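# Lay the towel flat beside the basket, then release

## Task

Get the towel lying flat on the table as a single layer, with at least one finger's width between it and the table edge, at least two fingers' width between it and the basket's rim, and more than a hand's width between it and either arm's column. The basket must stay upright with all of its base on the table, no more than three fingers' width from its original spot and turned roughly as before. Finally open the grippers and move the arms away; anything that stays in place only because the robot holds it does not count.

## Robot and tools

Robot: two 6-joint arms with parallel grippers, named left_arm and right_arm. The names do not refer to image sides. left_arm sits on the +y side, its URDF root at (-0.017, +0.301, 0) m with quat_wxyz (+0.997, 0, 0, +0.077). right_arm's root is at (-0.019, -0.348, 0) m with quat_wxyz (+0.998, 0, 0, -0.061).

Scene frame: the origin is on the tabletop midway between the arms, +x reaches out over the table, and +z is up. Reported gripper poses are in this frame. end_effector_position is in metres, orientation is end_effector_quat_wxyz, and the point sits between the finger pads about 1 cm short of the tips. The fingers point along the gripper's +z and close along its y. Reported hand positions get less accurate at long reach.

Joint order, used in every row and every per-joint list: waist (joint1), shoulder (joint2), elbow (joint3), wrist pitch (joint4), wrist yaw (joint5), wrist roll (joint6). Stated ranges in rad: waist -2.618 to 3.054; shoulder 0.000 to 3.142; elbow 0.000 to 3.142; wrist pitch -1.571 to 1.571; wrist yaw -1.571 to 1.571; wrist roll -2.094 to 2.094. The true stops may differ by up to 0.036 rad.

The row: one flat list covering both arms. It holds 14 numbers in [-1, 1], and both arms are always included. First come left_arm's 6 joint values and its opening, then right_arm's 6 joint values and its opening.
- Joint values are scaled offsets, not angles. They are measured from each joint's angle at the start of the action. They are not measured from the previous row. Multiply by these to get radians: waist 1.202, shoulder 1.258, elbow 1.238, wrist pitch 2.073, wrist yaw 2.022, wrist roll 2.022.
- Opening is absolute: +1 is fully open and -1 is closed.
- Optionally, 12 more numbers from 0 to 1 can follow. These are stiffness multipliers, left_arm's six joints then right_arm's six. Each one persists until you change it.

execute_actions(actions): takes a list of up to 15 actions. Each action is a table of up to 15 rows, and each row lasts one 1/30 s control step. If the table is short, its last row is repeated for the rest of the 15 steps. For the first action of a call, offsets are measured from the latest reported joint angles. If an action would push any joint more than 0.036 rad past its range, that action is refused for both arms. If the first action fails this, or any action is malformed, the whole call is rejected. A request beyond a true stop is clipped, and the result may say "joint sent to its limit". Passing an empty list only returns the current state and images.

move(target, speed, blocking): target is one 14-number row laid out as above. Its offsets are measured from the Joint positions in the most recent result that showed them. Every joint follows a path toward its target, and all paths progress at the same fraction, so grippers trace curves. speed is in rad/s, from 0.01 to 2, default 0.5. It sets the pace of the joint with the longest way to go. A path lasts between 0.5 and 10 s, and it stops short if it would need longer. Moves do not avoid obstacles or the other arm. Finger openings are applied at the start. The result adds a "move:" line with the ending (done, off_target, moving, held, fault). It also reports limits=held or limits=none and each arm's joint farthest from target. blocking=false returns after 0.5 s while motion continues. Until a result shows the move has ended, other moves and actions are refused, so check with wait(0) or call stop first. A faster move, or a target placed further beyond a contact, hits or presses harder.

wait(seconds): 0 to 10. The arms keep their last command, and any running move carries on. stop(): brakes a running move to rest, and needs room to do so. The fingers keep moving. zoom_image(camera, region): camera is one of cam_high, cam_left_wrist or cam_right_wrist, all 504x504. region is [x0, y0, x1, y1] in pixels from the top-left corner, at most 504 by 504. read_manual(section): returns only the licence texts. finished_scene(scene): ends the current scene, and you pass its number. It cannot be undone. Answering without a tool call ends everything.

Results: the state line gives each gripper's pose. Joint positions are in rad, plus the gap between the pads in m (0.094 when fully open). Joint velocities are in rad/s and m/s. Joint targets are the angles the joints are currently being driven toward. grip_measured is on the same scale as the opening command. Joint torques come with offsets and noise. "joint command not followed" means a clearance check altered some joint targets. FAULT and MOTOR HOT lines report stops and heat. Camera calibration lines appear when they differ from the first one given.

Motion caveats: the speed of each joint is capped. Each step's target may lead the measured angle by at most 0.202 (waist), 0.258 (shoulder), 0.238 (elbow), 0.573 (wrist pitch) or 0.522 (wrist yaw and roll) rad. Targets that would move a gripper more than 70 mm in one step are scaled back. Friction may leave a joint up to about 0.031 rad short, and smaller commands may do nothing. If a motion is unfinished, send the remainder yourself. The simulation keeps running while you write, and during that time it holds your last command.

Gripping: to hold something, command an opening below grip_measured. About 0.03 below gives a firm grip, and a smaller gap gives a lighter one. Cloth thinner than 2 mm gets gripped more weakly. A held part may be tugged briefly from time to time.

Avoid: dropping or knocking anything off the table; tipping or shifting the basket; letting the arms collide or press on each other; fast impacts and hard pushes; holding loads for long, because motors heat up. A warning appears at 75 °C, the arm pauses at 90 °C, and at 100 °C the arm goes limp and falls. Before finishing, open both grippers and pull the arms clear so that the towel lies on its own.

Each tool is called as a command line: name --argument value for each argument, lists and objects as JSON in quotes; but a table of rows of numbers goes row by row, as --pt "numbers of a row", without its own name.

## Session

execute_actions --actions '[]'

Scene clock: 0.00 s.
left_arm: end_effector_position=(+0.2395, -0.0992, +0.1936) grip_measured=+1.000 end_effector_quat_wxyz=(+0.413, +0.041, +0.886, -0.206) | right_arm: end_effector_position=(+0.0909, -0.4899, +0.2786) grip_measured=+1.000 end_effector_quat_wxyz=(+0.318, +0.211, +0.897, -0.222)
Joint names: [waist, shoulder, elbow, wrist pitch, wrist yaw, wrist roll]
Joint positions: left_arm=[-1.341  1.693  1.319 -0.359 -0.539 -0.851  0.094] | right_arm=[-0.944  0.694  1.187 -1.279 -0.16  -0.537  0.094]
Joint velocities: left_arm=[ 0.002  0.032  0.002 -0.051 -0.037  0.081  0.   ] | right_arm=[ 0.007  0.002 -0.002 -0.037 -0.022 -0.051  0.   ]
Joint torques (N m, as the arm reports them, + toward a larger angle): no reading
Joint targets: left_arm=[-1.341 1.693 1.319 -0.359 -0.539 -0.851] | right_arm=[-0.944 0.694 1.187 -1.279 -0.160 -0.537]
Joint stiffness scale: left_arm=[1. 1. 1. 1. 1. 1.] | right_arm=[1. 1. 1. 1. 1. 1.]

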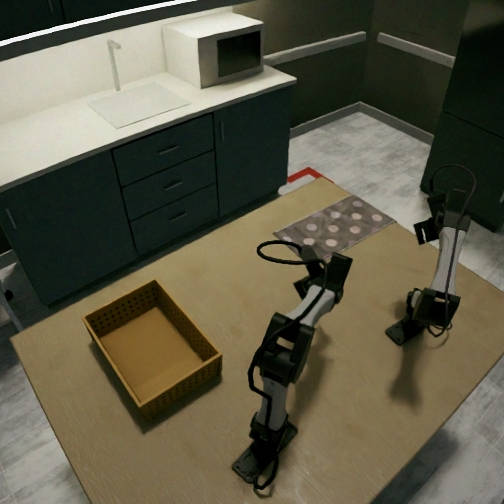

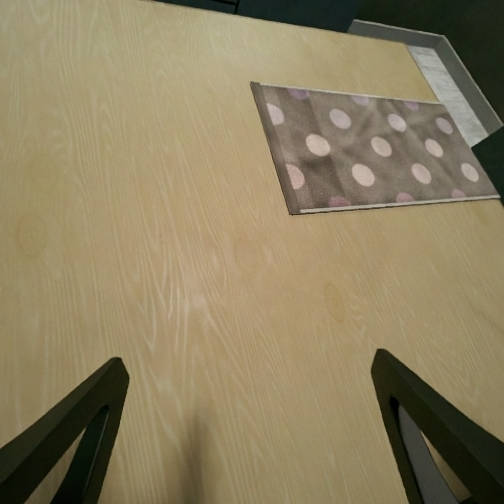

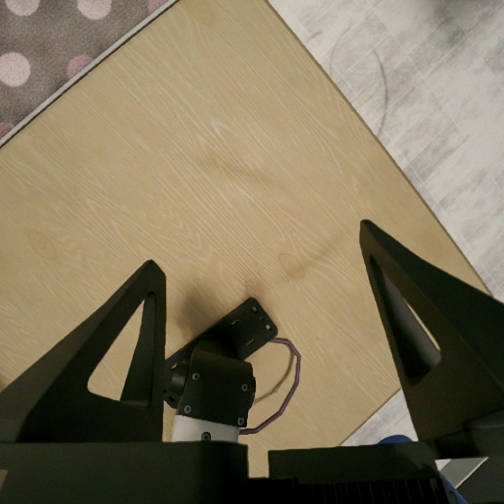

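zoom_image --camera "cam_high" --region '[250, 150, 430, 290]'

zoom_image --camera "cam_left_wrist" --region '[230, 50, 504, 250]'

Region (250, 150, 430, 290) of cam_high's 504x504 image, scaled by 2.800, with more detail than that image has.

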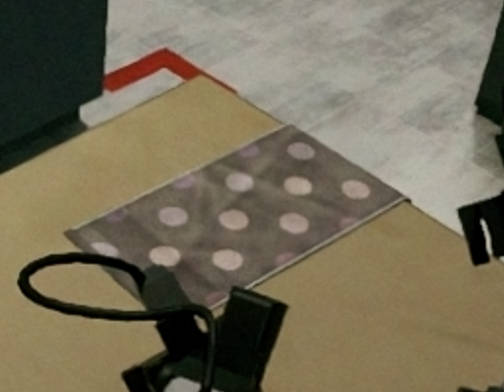

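Region (230, 50, 504, 250) of cam_left_wrist's 504x504 image, scaled by 1.839, with more detail than that image has; it fills the top 368 rows of this view, and the rest is white.

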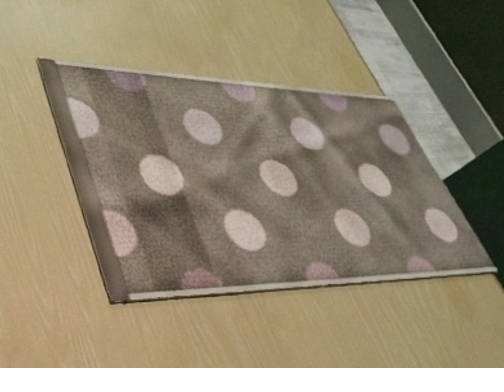

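move --target '[0.8,-0.4,0,0,0.27,0.42,1, 0.9,0.6,0.4,0.2,0.08,0.266,1]' --speed 1.2

Scene clock: 2.57 s.
left_arm: end_effector_position=(+0.3697, +0.2095, +0.3905) grip_measured=+1.000 end_effector_quat_wxyz=(+0.613, +0.088, +0.782, -0.073) | right_arm: end_effector_position=(+0.3888, -0.3421, +0.3375) grip_measured=+1.000 end_effector_quat_wxyz=(+0.443, -0.011, +0.896, +0.004)
Joint names: [waist, shoulder, elbow, wrist pitch, wrist yaw, wrist roll]
Joint positions: left_arm=[-0.386  1.194  1.319 -0.365 -0.001 -0.008  0.094] | right_arm=[ 0.134  1.441  1.659 -0.871 -0.007 -0.01   0.094]
Joint velocities: left_arm=[ 0.007  0.002 -0.007 -0.066  0.022 -0.007  0.   ] | right_arm=[-0.007  0.007  0.002  0.11   0.022  0.037  0.   ]
Joint torques (N m, as the arm reports them, + toward a larger angle): left_arm=[ 0.51 -5.14  8.12  2.43  0.1   0.05] | right_arm=[ 0.05 -6.76  9.04  1.82  0.21  0.12]
Joint targets: left_arm=[-0.380 1.189 1.319 -0.359 0.007 -0.001] | right_arm=[0.138 1.449 1.682 -0.864 0.002 0.001]
Joint stiffness scale: left_arm=[1. 1. 1. 1. 1. 1.] | right_arm=[1. 1. 1. 1. 1. 1.]
move: off_target (right_arm); limits=none; left_arm: farthest joint: the wrist yaw, 0.008 radians from its target (0.546 radians at the start); right_arm: farthest joint: the elbow, 0.023 radians from its target (0.496 radians at the start)
camera_calibration (this result's frames):
cam_left_wrist: T_world_to_cam=[[-0.245476, -0.968531, -0.041107, 0.310126], [-0.702423, 0.206935, -0.681014, 0.528705], [0.668089, -0.138298, -0.731116, 0.16646], [0, 0, 0, 1]] pos_world=[0.336293, 0.21398, 0.494505]
cam_right_wrist: T_world_to_cam=[[-0.137094, -0.974829, -0.175825, -0.223541], [-0.990215, 0.139543, -0.00157954, 0.438148], [0.0260749, 0.173887, -0.98442, 0.496925], [0, 0, 0, 1]] pos_world=[0.390257, -0.365464, 0.450571]

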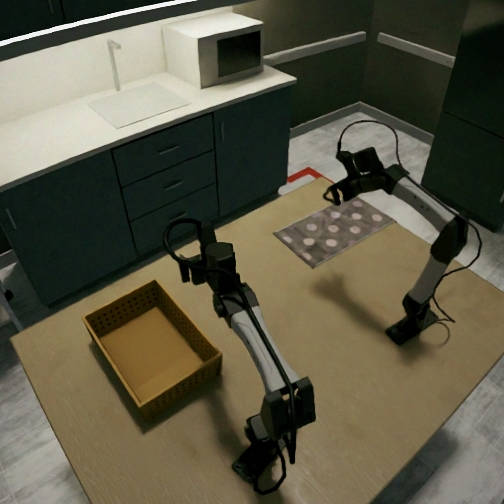

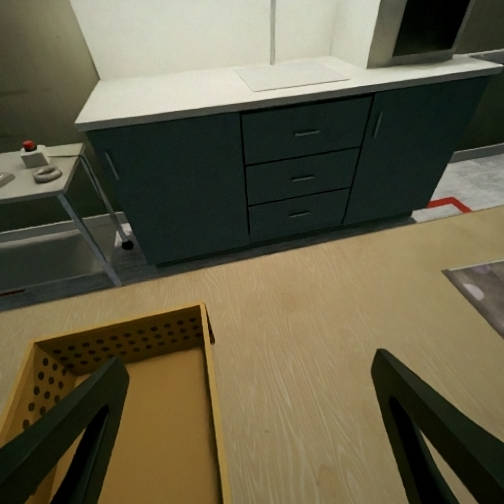

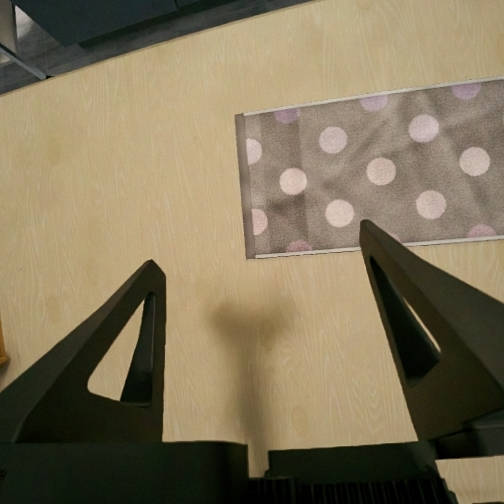

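move --target '[0,0,0,0,0,0,1, 0.11,0.548,0.153,0.074,0,0,1]' --speed 1.0

Scene clock: 4.17 s.
left_arm: end_effector_position=(+0.3697, +0.2094, +0.3905) grip_measured=+1.000 end_effector_quat_wxyz=(+0.613, +0.088, +0.782, -0.073) | right_arm: end_effector_position=(+0.5145, -0.2720, +0.1087) grip_measured=+1.000 end_effector_quat_wxyz=(+0.265, -0.073, +0.961, +0.021)
Joint names: [waist, shoulder, elbow, wrist pitch, wrist yaw, wrist roll]
Joint positions: left_arm=[-0.386  1.194  1.319 -0.365 -0.    -0.007  0.094] | right_arm=[ 0.262  2.134  1.826 -0.725 -0.007 -0.009  0.094]
Joint velocities: left_arm=[-0.027 -0.007 -0.002  0.007 -0.007 -0.081  0.   ] | right_arm=[-0.007 -0.012 -0.002 -0.022  0.022 -0.11   0.   ]
Joint torques (N m, as the arm reports them, + toward a larger angle): left_arm=[ 0.05 -4.7   8.09  2.35 -0.01 -0.02] | right_arm=[  0.19 -15.68   9.31   1.33   0.11   0.  ]
Joint targets: left_arm=[-0.386 1.194 1.319 -0.365 -0.001 -0.008] | right_arm=[0.266 2.131 1.849 -0.717 -0.007 -0.009]
Joint stiffness scale: left_arm=[1. 1. 1. 1. 1. 1.] | right_arm=[1. 1. 1. 1. 1. 1.]
move: off_target (right_arm); limits=none; left_arm: farthest joint: the wrist yaw, 0.001 radians from its target (0.001 radians at the start); right_arm: farthest joint: the elbow, 0.022 radians from its target (0.189 radians at the start)
camera_calibration (this result's frames):
cam_left_wrist: T_world_to_cam=[[-0.24592, -0.968406, -0.0413865, 0.310308], [-0.702284, 0.207444, -0.681002, 0.528545], [0.668072, -0.138407, -0.731111, 0.166488], [0, 0, 0, 1]] pos_world=[0.336274, 0.213903, 0.494504]
cam_right_wrist: T_world_to_cam=[[-0.0664698, -0.991915, -0.108107, -0.226641], [-0.930682, 0.0225711, 0.365133, 0.450176], [-0.359741, 0.124884, -0.924657, 0.434899], [0, 0, 0, 1]] pos_world=[0.560357, -0.289281, 0.213256]

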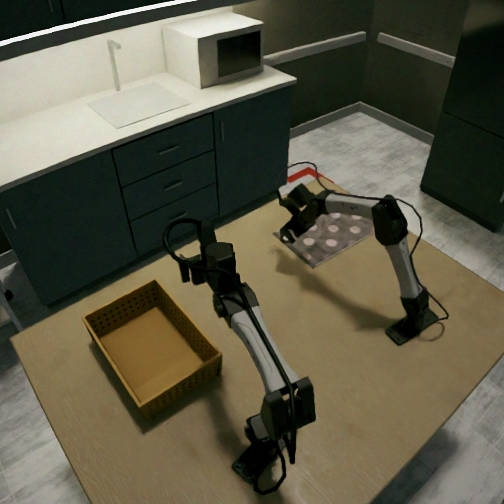

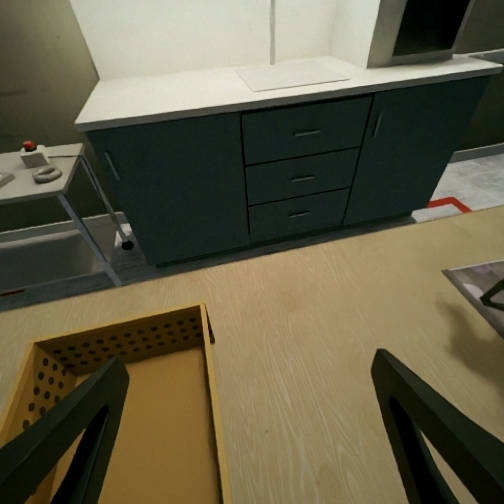

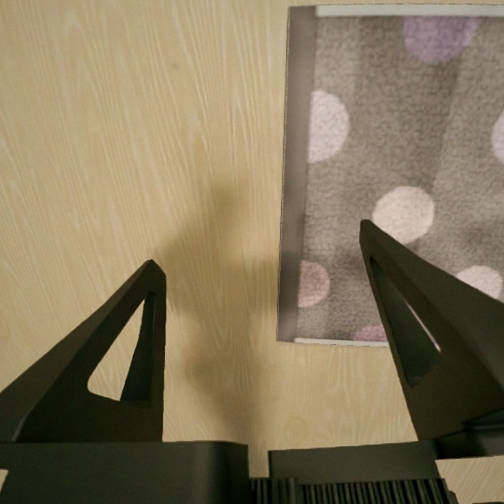

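move --target '[0,0,0,0,0,0,1, 0,0.085,-0.215,0.196,0,0,0.3]' --speed 0.5

Scene clock: 5.90 s.
left_arm: end_effector_position=(+0.3697, +0.2094, +0.3905) grip_measured=+1.000 end_effector_quat_wxyz=(+0.613, +0.088, +0.782, -0.073) | right_arm: end_effector_position=(+0.5328, -0.2696, +0.0312) grip_measured=+0.303 end_effector_quat_wxyz=(+0.306, -0.072, +0.949, +0.023)
Joint names: [waist, shoulder, elbow, wrist pitch, wrist yaw, wrist roll]
Joint positions: left_arm=[-0.386  1.194  1.319 -0.365 -0.    -0.007  0.094] | right_arm=[ 0.262  2.218  1.598 -0.327 -0.006 -0.009  0.061]
Joint velocities: left_arm=[-0.002 -0.022 -0.002 -0.051  0.037  0.007  0.   ] | right_arm=[-0.017  0.007 -0.002 -0.022 -0.022 -0.007 -0.001]
Joint torques (N m, as the arm reports them, + toward a larger angle): left_arm=[ 0.08 -4.62  8.09  2.3  -0.01 -0.02] | right_arm=[ -0.24 -13.88   4.53   1.46   0.09   0.  ]
Joint targets: left_arm=[-0.386 1.194 1.319 -0.365 -0.000 -0.007] | right_arm=[0.262 2.241 1.560 -0.319 -0.007 -0.009]
Joint stiffness scale: left_arm=[1. 1. 1. 1. 1. 1.] | right_arm=[1. 1. 1. 1. 1. 1.]
move: off_target (right_arm); limits=none; left_arm: farthest joint: the waist, 0.000 radians from its target (0.000 radians at the start); right_arm: farthest joint: the elbow, 0.038 radians from its target (0.267 radians at the start)
camera_calibration (this result's frames):
cam_left_wrist: T_world_to_cam=[[-0.24592, -0.968406, -0.0413865, 0.310308], [-0.702284, 0.207444, -0.681002, 0.528545], [0.668072, -0.138407, -0.731111, 0.166488], [0, 0, 0, 1]] pos_world=[0.336274, 0.213903, 0.494504]
cam_right_wrist: T_world_to_cam=[[-0.0569791, -0.990568, -0.12461, -0.235545], [-0.958345, 0.0192787, 0.28496, 0.511826], [-0.27987, 0.135656, -0.950405, 0.330711], [0, 0, 0, 1]] pos_world=[0.569641, -0.288054, 0.139108]

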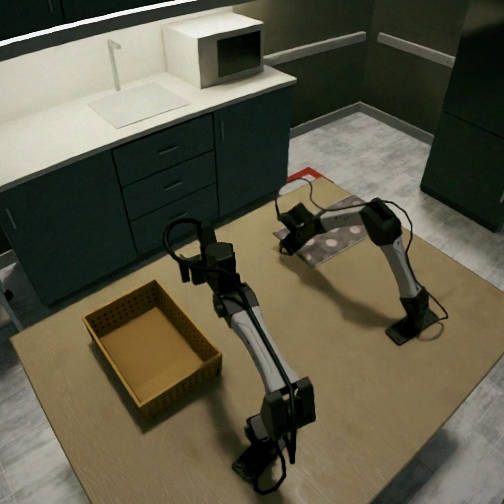

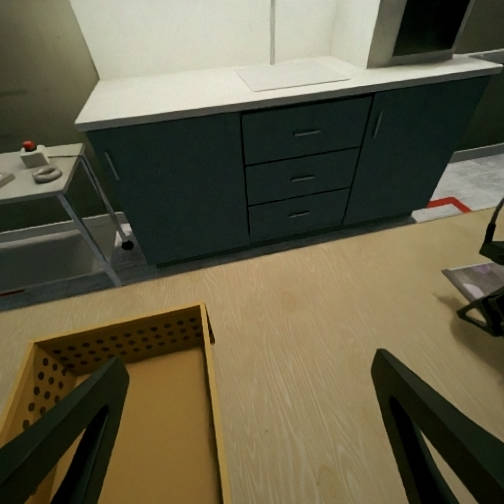

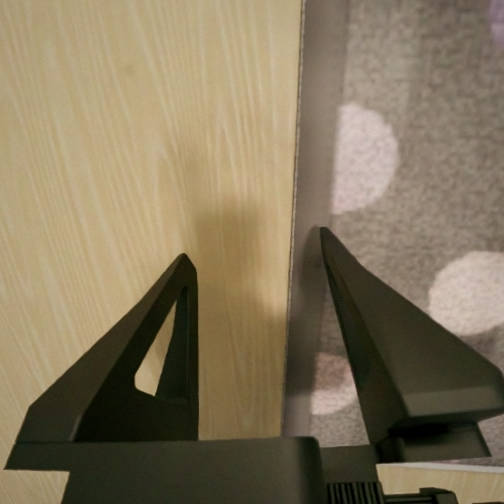

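execute_actions --actions '[[[0,0,0,0,0,0,1, 0,-0.04,0.0,0,0,0,0.3]],[[0,0,0,0,0,0,1, -0.05,0,0.02,0,0,0,0.3]],[[0,0,0,0,0,0,1, 0,0.05,-0.02,0,0,0,0.3]],[[0,0,0,0,0,0,1, 0,0.03,-0.02,0,0,0,0.3]]]'

Scene clock: 8.00 s.
left_arm: end_effector_position=(+0.3697, +0.2094, +0.3905) grip_measured=+1.000 end_effector_quat_wxyz=(+0.613, +0.088, +0.782, -0.073) | right_arm: end_effector_position=(+0.5382, -0.3049, +0.0279) grip_measured=+0.303 end_effector_quat_wxyz=(+0.308, -0.041, +0.950, +0.014)
Joint names: [waist, shoulder, elbow, wrist pitch, wrist yaw, wrist roll]
Joint positions: left_arm=[-0.386  1.194  1.319 -0.365 -0.    -0.007  0.094] | right_arm=[ 0.197  2.227  1.598 -0.316 -0.008 -0.009  0.061]
Joint velocities: left_arm=[ 0.002 -0.002 -0.007 -0.037  0.037 -0.007  0.   ] | right_arm=[ 0.012  0.002  0.002 -0.022 -0.007 -0.007 -0.001]
Joint torques (N m, as the arm reports them, + toward a larger angle): left_arm=[ 0.1  -4.63  8.11  2.32 -0.03 -0.02] | right_arm=[ -0.19 -13.04   5.5    1.35   0.11   0.  ]
Joint targets: left_arm=[-0.386 1.194 1.319 -0.365 -0.000 -0.007] | right_arm=[0.197 2.259 1.573 -0.322 -0.008 -0.009]
Joint stiffness scale: left_arm=[1. 1. 1. 1. 1. 1.] | right_arm=[1. 1. 1. 1. 1. 1.]
camera_calibration (this result's frames):
cam_left_wrist: T_world_to_cam=[[-0.24592, -0.968406, -0.0413865, 0.310308], [-0.702284, 0.207444, -0.681002, 0.528545], [0.668072, -0.138407, -0.731111, 0.166488], [0, 0, 0, 1]] pos_world=[0.336274, 0.213903, 0.494504]
cam_right_wrist: T_world_to_cam=[[-0.119524, -0.984771, -0.126258, -0.23515], [-0.955806, 0.0797273, 0.282982, 0.535753], [-0.268606, 0.154501, -0.950779, 0.333598], [0, 0, 0, 1]] pos_world=[0.573576, -0.325824, 0.13588]

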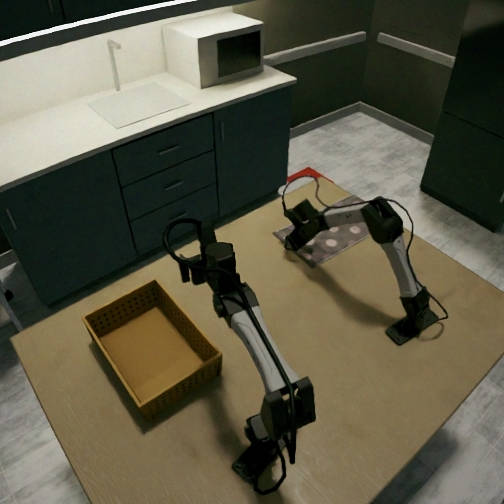

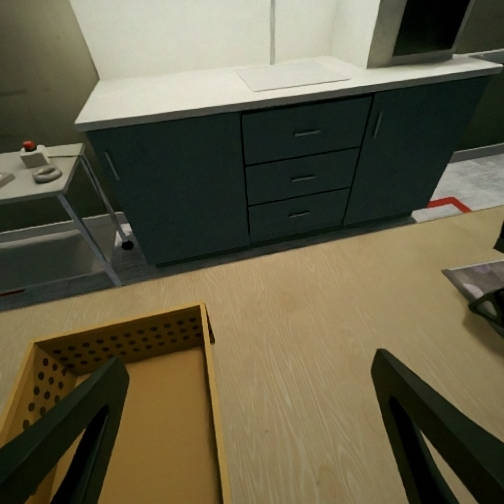

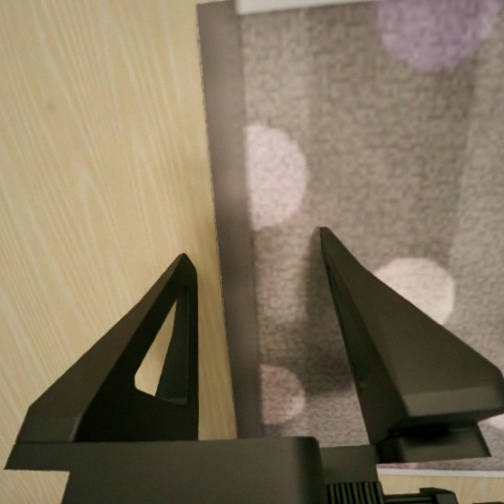

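Close, then lift a bit.

execute_actions --actions '[[[0,0,0,0,0,0,1, 0,0.025,-0.02,0,0,0,-0.2]],[[0,0,0,0,0,0,1, 0,0.025,-0.02,0,0,0,-0.7]],[[0,0,0,0,0,0,1, 0,0.025,-0.02,0,0,0,-1]],[[0,0,0,0,0,0,1, 0,-0.06,0.02,0,0,0,-1]],[[0,0,0,0,0,0,1, 0,-0.04,0.02,0,0,0,-1]]]'

Scene clock: 10.63 s.
left_arm: end_effector_position=(+0.3697, +0.2094, +0.3905) grip_measured=+1.000 end_effector_quat_wxyz=(+0.613, +0.088, +0.782, -0.073) | right_arm: end_effector_position=(+0.5474, -0.3045, +0.0998) grip_measured=-0.985 end_effector_quat_wxyz=(+0.375, -0.040, +0.926, +0.015)
Joint names: [waist, shoulder, elbow, wrist pitch, wrist yaw, wrist roll]
Joint positions: left_arm=[-0.386  1.194  1.319 -0.365 -0.    -0.007  0.094] | right_arm=[ 0.197  2.099  1.598 -0.301 -0.006 -0.009  0.001]
Joint velocities: left_arm=[-0.032 -0.017  0.002 -0.007 -0.037  0.037  0.   ] | right_arm=[-0.007  0.002 -0.002 -0.007  0.007 -0.022 -0.   ]
Joint torques (N m, as the arm reports them, + toward a larger angle): left_arm=[ 0.08 -4.66  7.97  2.32  0.    0.  ] | right_arm=[ -0.24 -15.45   9.47   1.61   0.1    0.  ]
Joint targets: left_arm=[-0.386 1.194 1.319 -0.365 -0.000 -0.007] | right_arm=[0.197 2.096 1.623 -0.302 -0.006 -0.009]
Joint stiffness scale: left_arm=[1. 1. 1. 1. 1. 1.] | right_arm=[1. 1. 1. 1. 1. 1.]
camera_calibration (this result's frames):
cam_left_wrist: T_world_to_cam=[[-0.24592, -0.968406, -0.0413865, 0.310308], [-0.702284, 0.207444, -0.681002, 0.528545], [0.668072, -0.138407, -0.731111, 0.166488], [0, 0, 0, 1]] pos_world=[0.336274, 0.213903, 0.494504]
cam_right_wrist: T_world_to_cam=[[-0.100694, -0.983329, -0.151411, -0.231918], [-0.986262, 0.0786246, 0.145277, 0.554213], [-0.13095, 0.16396, -0.977737, 0.334532], [0, 0, 0, 1]] pos_world=[0.567053, -0.326476, 0.211455]

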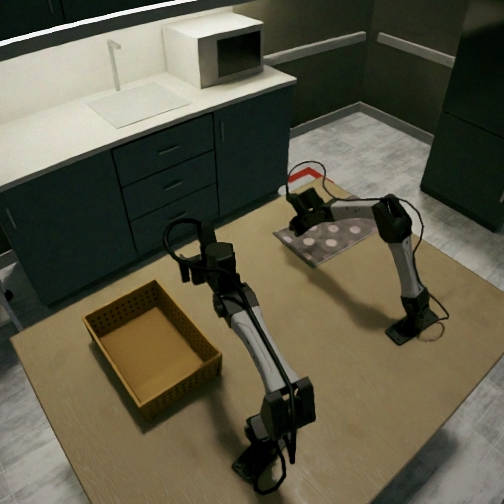

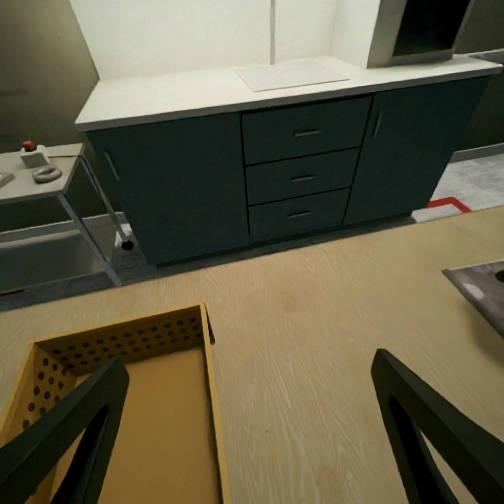

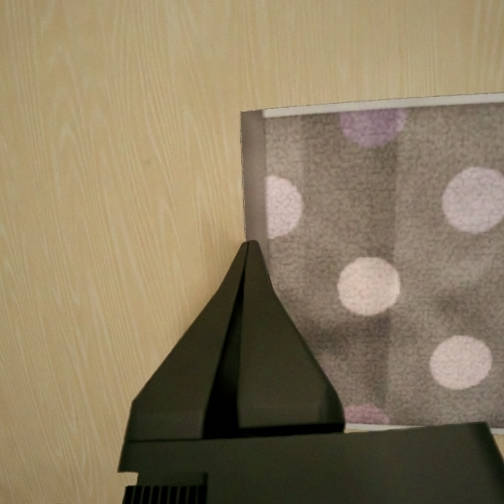

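execute_actions --actions '[[[0,0,0,0,0,0,1, 0,0.08,-0.05,0,0,0,0.3]],[[0,0,0,0,0,0,1, 0,0.05,-0.03,0,0,0,0.3]],[[0,0,0,0,0,0,1, 0,0.04,-0.03,0,0,0,0.3]]]'

Scene clock: 12.23 s.
left_arm: end_effector_position=(+0.3697, +0.2094, +0.3905) grip_measured=+1.000 end_effector_quat_wxyz=(+0.613, +0.088, +0.782, -0.073) | right_arm: end_effector_position=(+0.5361, -0.3055, +0.0270) grip_measured=+0.298 end_effector_quat_wxyz=(+0.318, -0.041, +0.947, +0.013)
Joint names: [waist, shoulder, elbow, wrist pitch, wrist yaw, wrist roll]
Joint positions: left_arm=[-0.386  1.194  1.319 -0.365 -0.    -0.007  0.094] | right_arm=[ 0.197  2.21   1.553 -0.266 -0.006 -0.01   0.061]
Joint velocities: left_arm=[ 0.017 -0.007  0.007  0.022  0.095  0.066  0.   ] | right_arm=[-0.007 -0.002  0.002 -0.051 -0.007  0.037  0.   ]
Joint torques (N m, as the arm reports them, + toward a larger angle): left_arm=[ 0.17 -4.57  8.05  2.32 -0.01 -0.01] | right_arm=[ -0.23 -11.59   4.47   1.35   0.1    0.  ]
Joint targets: left_arm=[-0.386 1.194 1.319 -0.365 -0.000 -0.007] | right_arm=[0.197 2.259 1.516 -0.276 -0.006 -0.010]
Joint stiffness scale: left_arm=[1. 1. 1. 1. 1. 1.] | right_arm=[1. 1. 1. 1. 1. 1.]
camera_calibration (this result's frames):
cam_left_wrist: T_world_to_cam=[[-0.24592, -0.968406, -0.0413865, 0.310308], [-0.702284, 0.207444, -0.681002, 0.528545], [0.668072, -0.138407, -0.731111, 0.166488], [0, 0, 0, 1]] pos_world=[0.336274, 0.213903, 0.494504]
cam_right_wrist: T_world_to_cam=[[-0.117879, -0.984706, -0.128288, -0.236881], [-0.961473, 0.0808686, 0.262734, 0.537906], [-0.248342, 0.154316, -0.956302, 0.321473], [0, 0, 0, 1]] pos_world=[0.569094, -0.326367, 0.13571]

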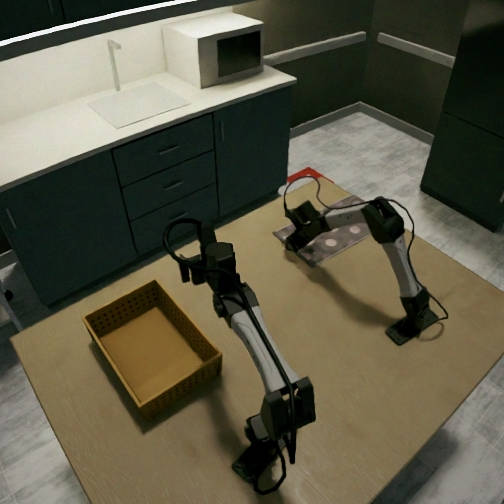

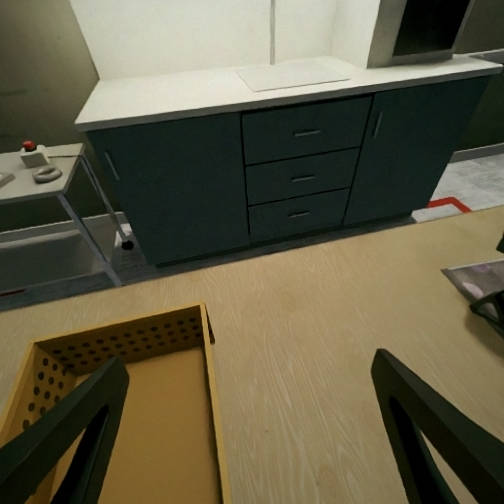

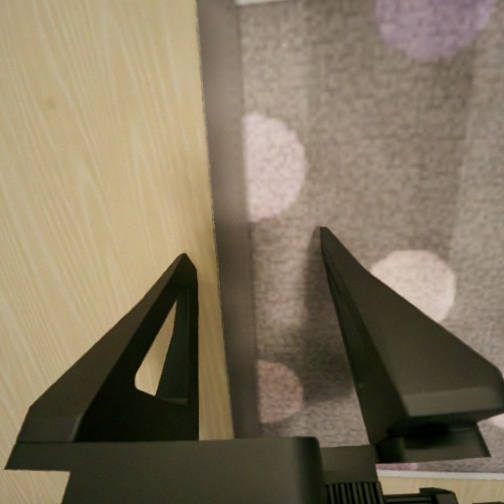

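execute_actions --actions '[[[0,0,0,0,0,0,1, 0,0.06,-0.04,-0.02,0,0,0.0]],[[0,0,0,0,0,0,1, 0,0.06,-0.04,-0.02,0,0,-0.4]]]'

Scene clock: 13.37 s.
left_arm: end_effector_position=(+0.3697, +0.2094, +0.3905) grip_measured=+1.000 end_effector_quat_wxyz=(+0.613, +0.088, +0.782, -0.073) | right_arm: end_effector_position=(+0.5399, -0.3081, +0.0257) grip_measured=-0.397 end_effector_quat_wxyz=(+0.324, -0.038, +0.945, +0.006)
Joint names: [waist, shoulder, elbow, wrist pitch, wrist yaw, wrist roll]
Joint positions: left_arm=[-0.386  1.194  1.319 -0.365 -0.    -0.007  0.094] | right_arm=[ 0.197  2.219  1.553 -0.244  0.01  -0.01   0.028]
Joint velocities: left_arm=[-0.007  0.007  0.012  0.022 -0.022 -0.007  0.   ] | right_arm=[-0.002 -0.017 -0.002  0.037 -0.051 -0.051  0.001]
Joint torques (N m, as the arm reports them, + toward a larger angle): left_arm=[ 0.1  -4.63  8.07  2.33  0.01 -0.02] | right_arm=[-0.23 -9.77  3.61  0.97  0.01 -0.01]
Joint targets: left_arm=[-0.386 1.194 1.319 -0.365 -0.000 -0.007] | right_arm=[0.197 2.291 1.503 -0.298 0.001 -0.010]
Joint stiffness scale: left_arm=[1. 1. 1. 1. 1. 1.] | right_arm=[1. 1. 1. 1. 1. 1.]
camera_calibration (this result's frames):
cam_left_wrist: T_world_to_cam=[[-0.24592, -0.968406, -0.0413865, 0.310308], [-0.702284, 0.207444, -0.681002, 0.528545], [0.668072, -0.138407, -0.731111, 0.166488], [0, 0, 0, 1]] pos_world=[0.336274, 0.213903, 0.494504]
cam_right_wrist: T_world_to_cam=[[-0.125818, -0.984903, -0.118897, -0.235199], [-0.964345, 0.0932938, 0.247661, 0.547922], [-0.23283, 0.145818, -0.961524, 0.310678], [0, 0, 0, 1]] pos_world=[0.571128, -0.328068, 0.135061]

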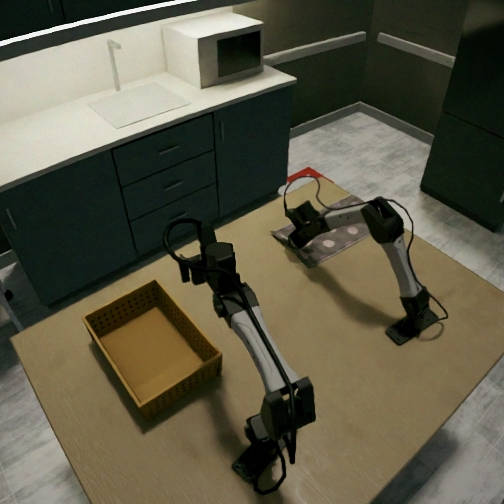

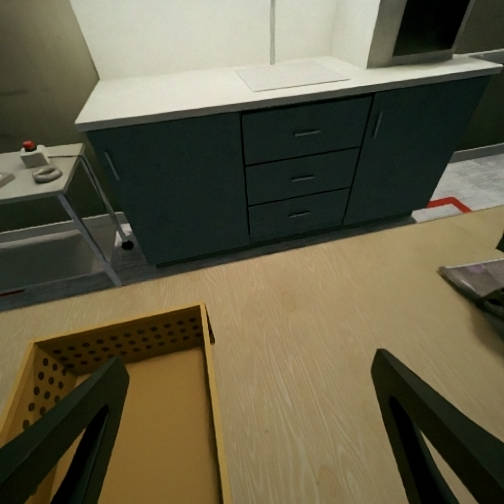

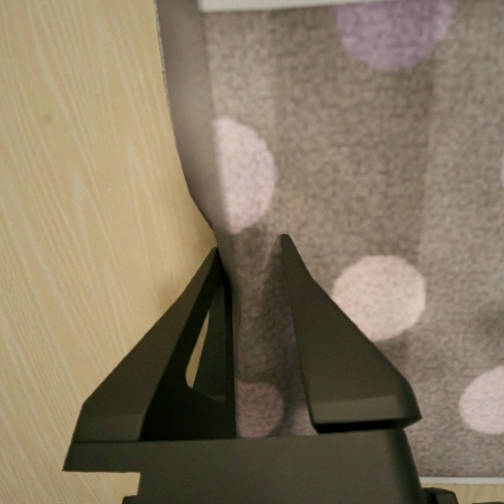

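Working now.

execute_actions --actions '[[[0,0,0,0,0,0,1, 0,0.06,-0.04,-0.02,0,0,-0.75]],[[0,0,0,0,0,0,1, 0,0.06,-0.04,-0.02,0,0,-1]],[[0,0,0,0,0,0,1, 0,-0.04,0.02,0,0,0,-1]],[[0,0,0,0,0,0,1, 0,-0.04,0.02,0,0,0,-1]]]'

Scene clock: 15.43 s.
left_arm: end_effector_position=(+0.3697, +0.2094, +0.3905) grip_measured=+1.000 end_effector_quat_wxyz=(+0.613, +0.088, +0.782, -0.073) | right_arm: end_effector_position=(+0.5489, -0.3113, +0.0761) grip_measured=-0.951 end_effector_quat_wxyz=(+0.373, -0.033, +0.927, -0.001)
Joint names: [waist, shoulder, elbow, wrist pitch, wrist yaw, wrist roll]
Joint positions: left_arm=[-0.386  1.194  1.319 -0.365 -0.    -0.007  0.094] | right_arm=[ 0.195  2.132  1.554 -0.228  0.028 -0.01   0.002]
Joint velocities: left_arm=[-0.012  0.002 -0.012  0.007 -0.037 -0.066  0.   ] | right_arm=[-0.012  0.002 -0.017 -0.007  0.007  0.051  0.001]
Joint torques (N m, as the arm reports them, + toward a larger angle): left_arm=[ 0.04 -4.65  8.02  2.31  0.    0.  ] | right_arm=[ -0.12 -15.69   9.48   1.56   0.11   0.  ]
Joint targets: left_arm=[-0.386 1.194 1.319 -0.365 -0.000 -0.007] | right_arm=[0.195 2.127 1.579 -0.227 0.028 -0.010]
Joint stiffness scale: left_arm=[1. 1. 1. 1. 1. 1.] | right_arm=[1. 1. 1. 1. 1. 1.]
camera_calibration (this result's frames):
cam_left_wrist: T_world_to_cam=[[-0.24592, -0.968406, -0.0413865, 0.310308], [-0.702284, 0.207444, -0.681002, 0.528545], [0.668072, -0.138407, -0.731111, 0.166488], [0, 0, 0, 1]] pos_world=[0.336274, 0.213903, 0.494504]
cam_right_wrist: T_world_to_cam=[[-0.125749, -0.983942, -0.126666, -0.23039], [-0.983637, 0.107057, 0.144901, 0.567077], [-0.129014, 0.142815, -0.981305, 0.305334], [0, 0, 0, 1]] pos_world=[0.568219, -0.331006, 0.188274]

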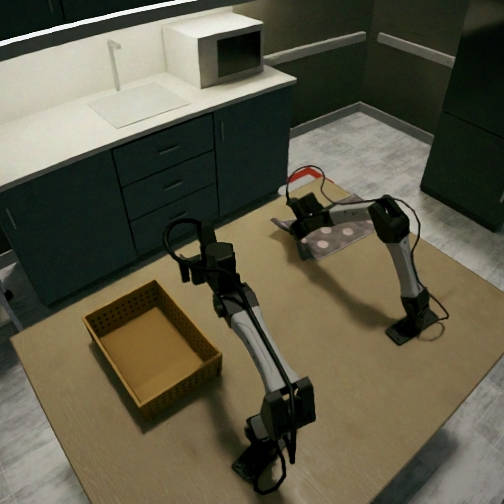

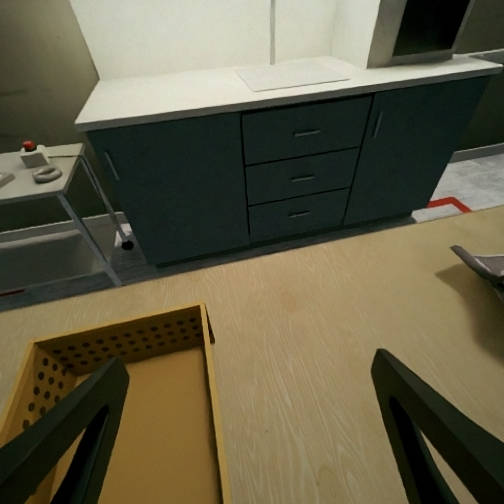

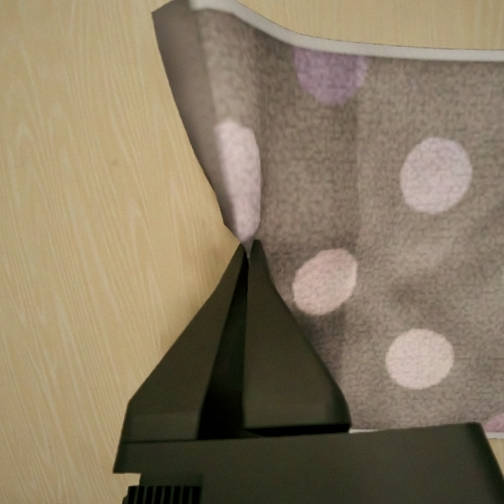

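move --target '[0,0,0,0,0,0,1, 0.27,0,0.02,0,0,0,-1]' --speed 0.2

Scene clock: 21.47 s.
left_arm: end_effector_position=(+0.3697, +0.2094, +0.3905) grip_measured=+1.000 end_effector_quat_wxyz=(+0.613, +0.088, +0.782, -0.073) | right_arm: end_effector_position=(+0.5082, -0.1340, +0.0761) grip_measured=-0.951 end_effector_quat_wxyz=(+0.369, -0.181, +0.910, +0.059)
Joint names: [waist, shoulder, elbow, wrist pitch, wrist yaw, wrist roll]
Joint positions: left_arm=[-0.386  1.194  1.319 -0.365 -0.    -0.007  0.094] | right_arm=[ 0.516  2.132  1.554 -0.228  0.028 -0.01   0.002]
Joint velocities: left_arm=[-0.007  0.007 -0.002  0.007  0.051 -0.022  0.   ] | right_arm=[ 0.002 -0.007  0.007 -0.037  0.022  0.051 -0.001]
Joint torques (N m, as the arm reports them, + toward a larger angle): left_arm=[ 0.12 -4.64  8.03  2.33 -0.01 -0.01] | right_arm=[ -0.02 -15.35   9.39   1.58   0.1    0.  ]
Joint targets: left_arm=[-0.386 1.194 1.319 -0.365 -0.000 -0.007] | right_arm=[0.520 2.132 1.579 -0.228 0.028 -0.010]
Joint stiffness scale: left_arm=[1. 1. 1. 1. 1. 1.] | right_arm=[1. 1. 1. 1. 1. 1.]
move: off_target (right_arm); limits=none; left_arm: farthest joint: the waist, 0.000 radians from its target (0.000 radians at the start); right_arm: farthest joint: the elbow, 0.025 radians from its target (0.025 radians at the start)
camera_calibration (this result's frames):
cam_left_wrist: T_world_to_cam=[[-0.24592, -0.968406, -0.0413865, 0.310308], [-0.702284, 0.207444, -0.681002, 0.528545], [0.668072, -0.138407, -0.731111, 0.166488], [0, 0, 0, 1]] pos_world=[0.336274, 0.213903, 0.494504]
cam_right_wrist: T_world_to_cam=[[0.19132, -0.97332, -0.126666, -0.220778], [-0.967129, -0.20896, 0.144901, 0.457292], [-0.167503, 0.0947801, -0.981305, 0.287883], [0, 0, 0, 1]] pos_world=[0.532721, -0.146617, 0.188274]

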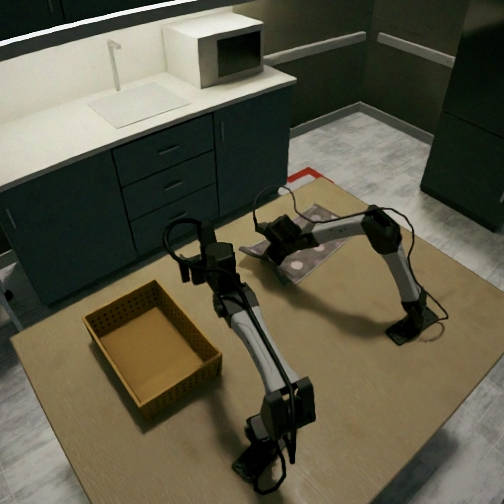

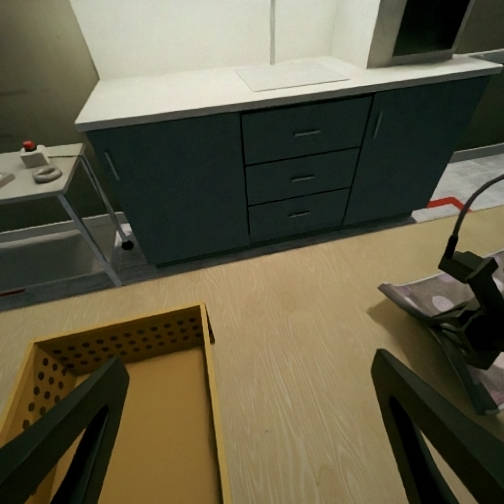

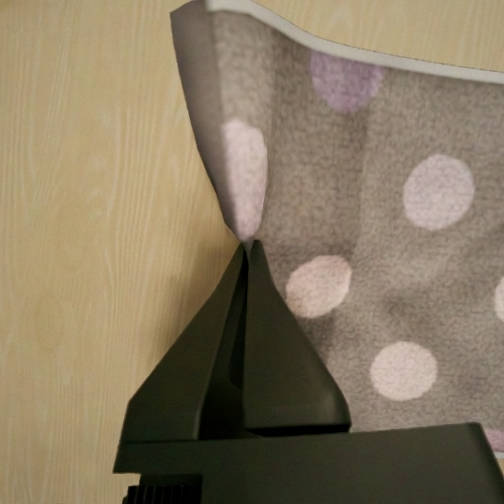

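The far end is now on the table. Lower, release, retreat.

execute_actions --actions '[[[0,0,0,0,0,0,1, 0.02,0.05,0,0,0,0,-1]],[[0,0,0,0,0,0,1, 0,0,0,0,0,0,0.5]],[[0,0,0,0,0,0,1, 0,-0.2,0.05,0,0,0,0.5]],[[0,0,0,0,0,0,1, -0.2,-0.3,0,-0.1,0,0,0.5]],[[0,0,0,0,0,0,1, -0.2,-0.3,-0.1,-0.1,0,0,0.5]],[[0,0,0,0,0,0,1, -0.2,-0.2,-0.1,0,0,0,0.5]]]'

zoom_image --camera "cam_high" --region '[200, 150, 420, 320]'

Scene clock: 24.57 s.
left_arm: end_effector_position=(+0.3697, +0.2094, +0.3905) grip_measured=+1.000 end_effector_quat_wxyz=(+0.613, +0.088, +0.782, -0.073) | right_arm: end_effector_position=(+0.2170, -0.4280, +0.5223) grip_measured=+0.498 end_effector_quat_wxyz=(+0.737, +0.109, +0.655, -0.127)
Joint names: [waist, shoulder, elbow, wrist pitch, wrist yaw, wrist roll]
Joint positions: left_arm=[-0.386  1.194  1.319 -0.365 -0.    -0.007  0.094] | right_arm=[-0.182  0.808  1.415 -0.489  0.032 -0.01   0.07 ]
Joint velocities: left_arm=[ 0.027 -0.012  0.007  0.007  0.007 -0.022  0.   ] | right_arm=[-0.002  0.012 -0.007 -0.037 -0.066 -0.022  0.001]
Joint torques (N m, as the arm reports them, + toward a larger angle): left_arm=[ 0.03 -4.58  8.08  2.33  0.    0.01] | right_arm=[-0.94  2.12  5.09  1.76  0.07  0.  ]
Joint targets: left_arm=[-0.386 1.194 1.319 -0.365 -0.000 -0.007] | right_arm=[-0.191 0.824 1.401 -0.501 0.030 -0.009]
Joint stiffness scale: left_arm=[1. 1. 1. 1. 1. 1.] | right_arm=[1. 1. 1. 1. 1. 1.]
camera_calibration (this result's frames):
cam_left_wrist: T_world_to_cam=[[-0.24592, -0.968406, -0.0413865, 0.310308], [-0.702284, 0.207444, -0.681002, 0.528545], [0.668072, -0.138407, -0.731111, 0.166488], [0, 0, 0, 1]] pos_world=[0.336274, 0.213903, 0.494504]
cam_right_wrist: T_world_to_cam=[[-0.312197, -0.92069, -0.234229, -0.206762], [-0.614648, 0.383748, -0.689162, 0.662451], [0.72439, -0.0711859, -0.685706, 0.285882], [0, 0, 0, 1]] pos_world=[0.135534, -0.424228, 0.604138]

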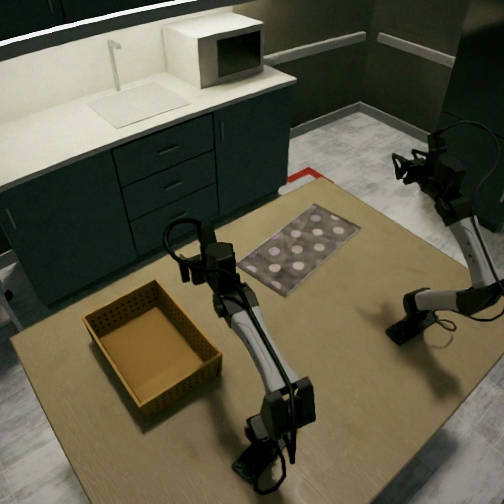

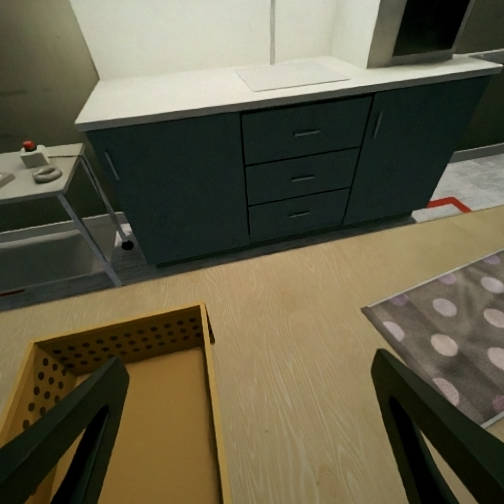

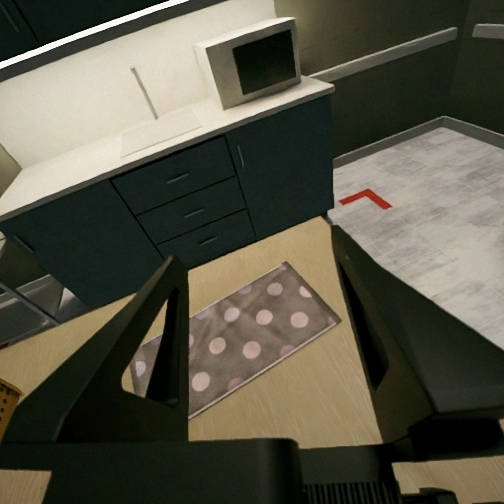

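Region (200, 150, 420, 320) of cam_high's 504x504 image, scaled by 2.291, with more detail than that image has; it fills the top 389 rows of this view, and the rest is white.

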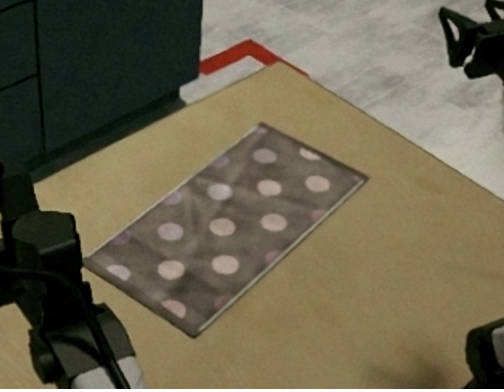

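Flat, hemmed at both ends.

finished_scene --scene 1

The scene is finished: the task was done.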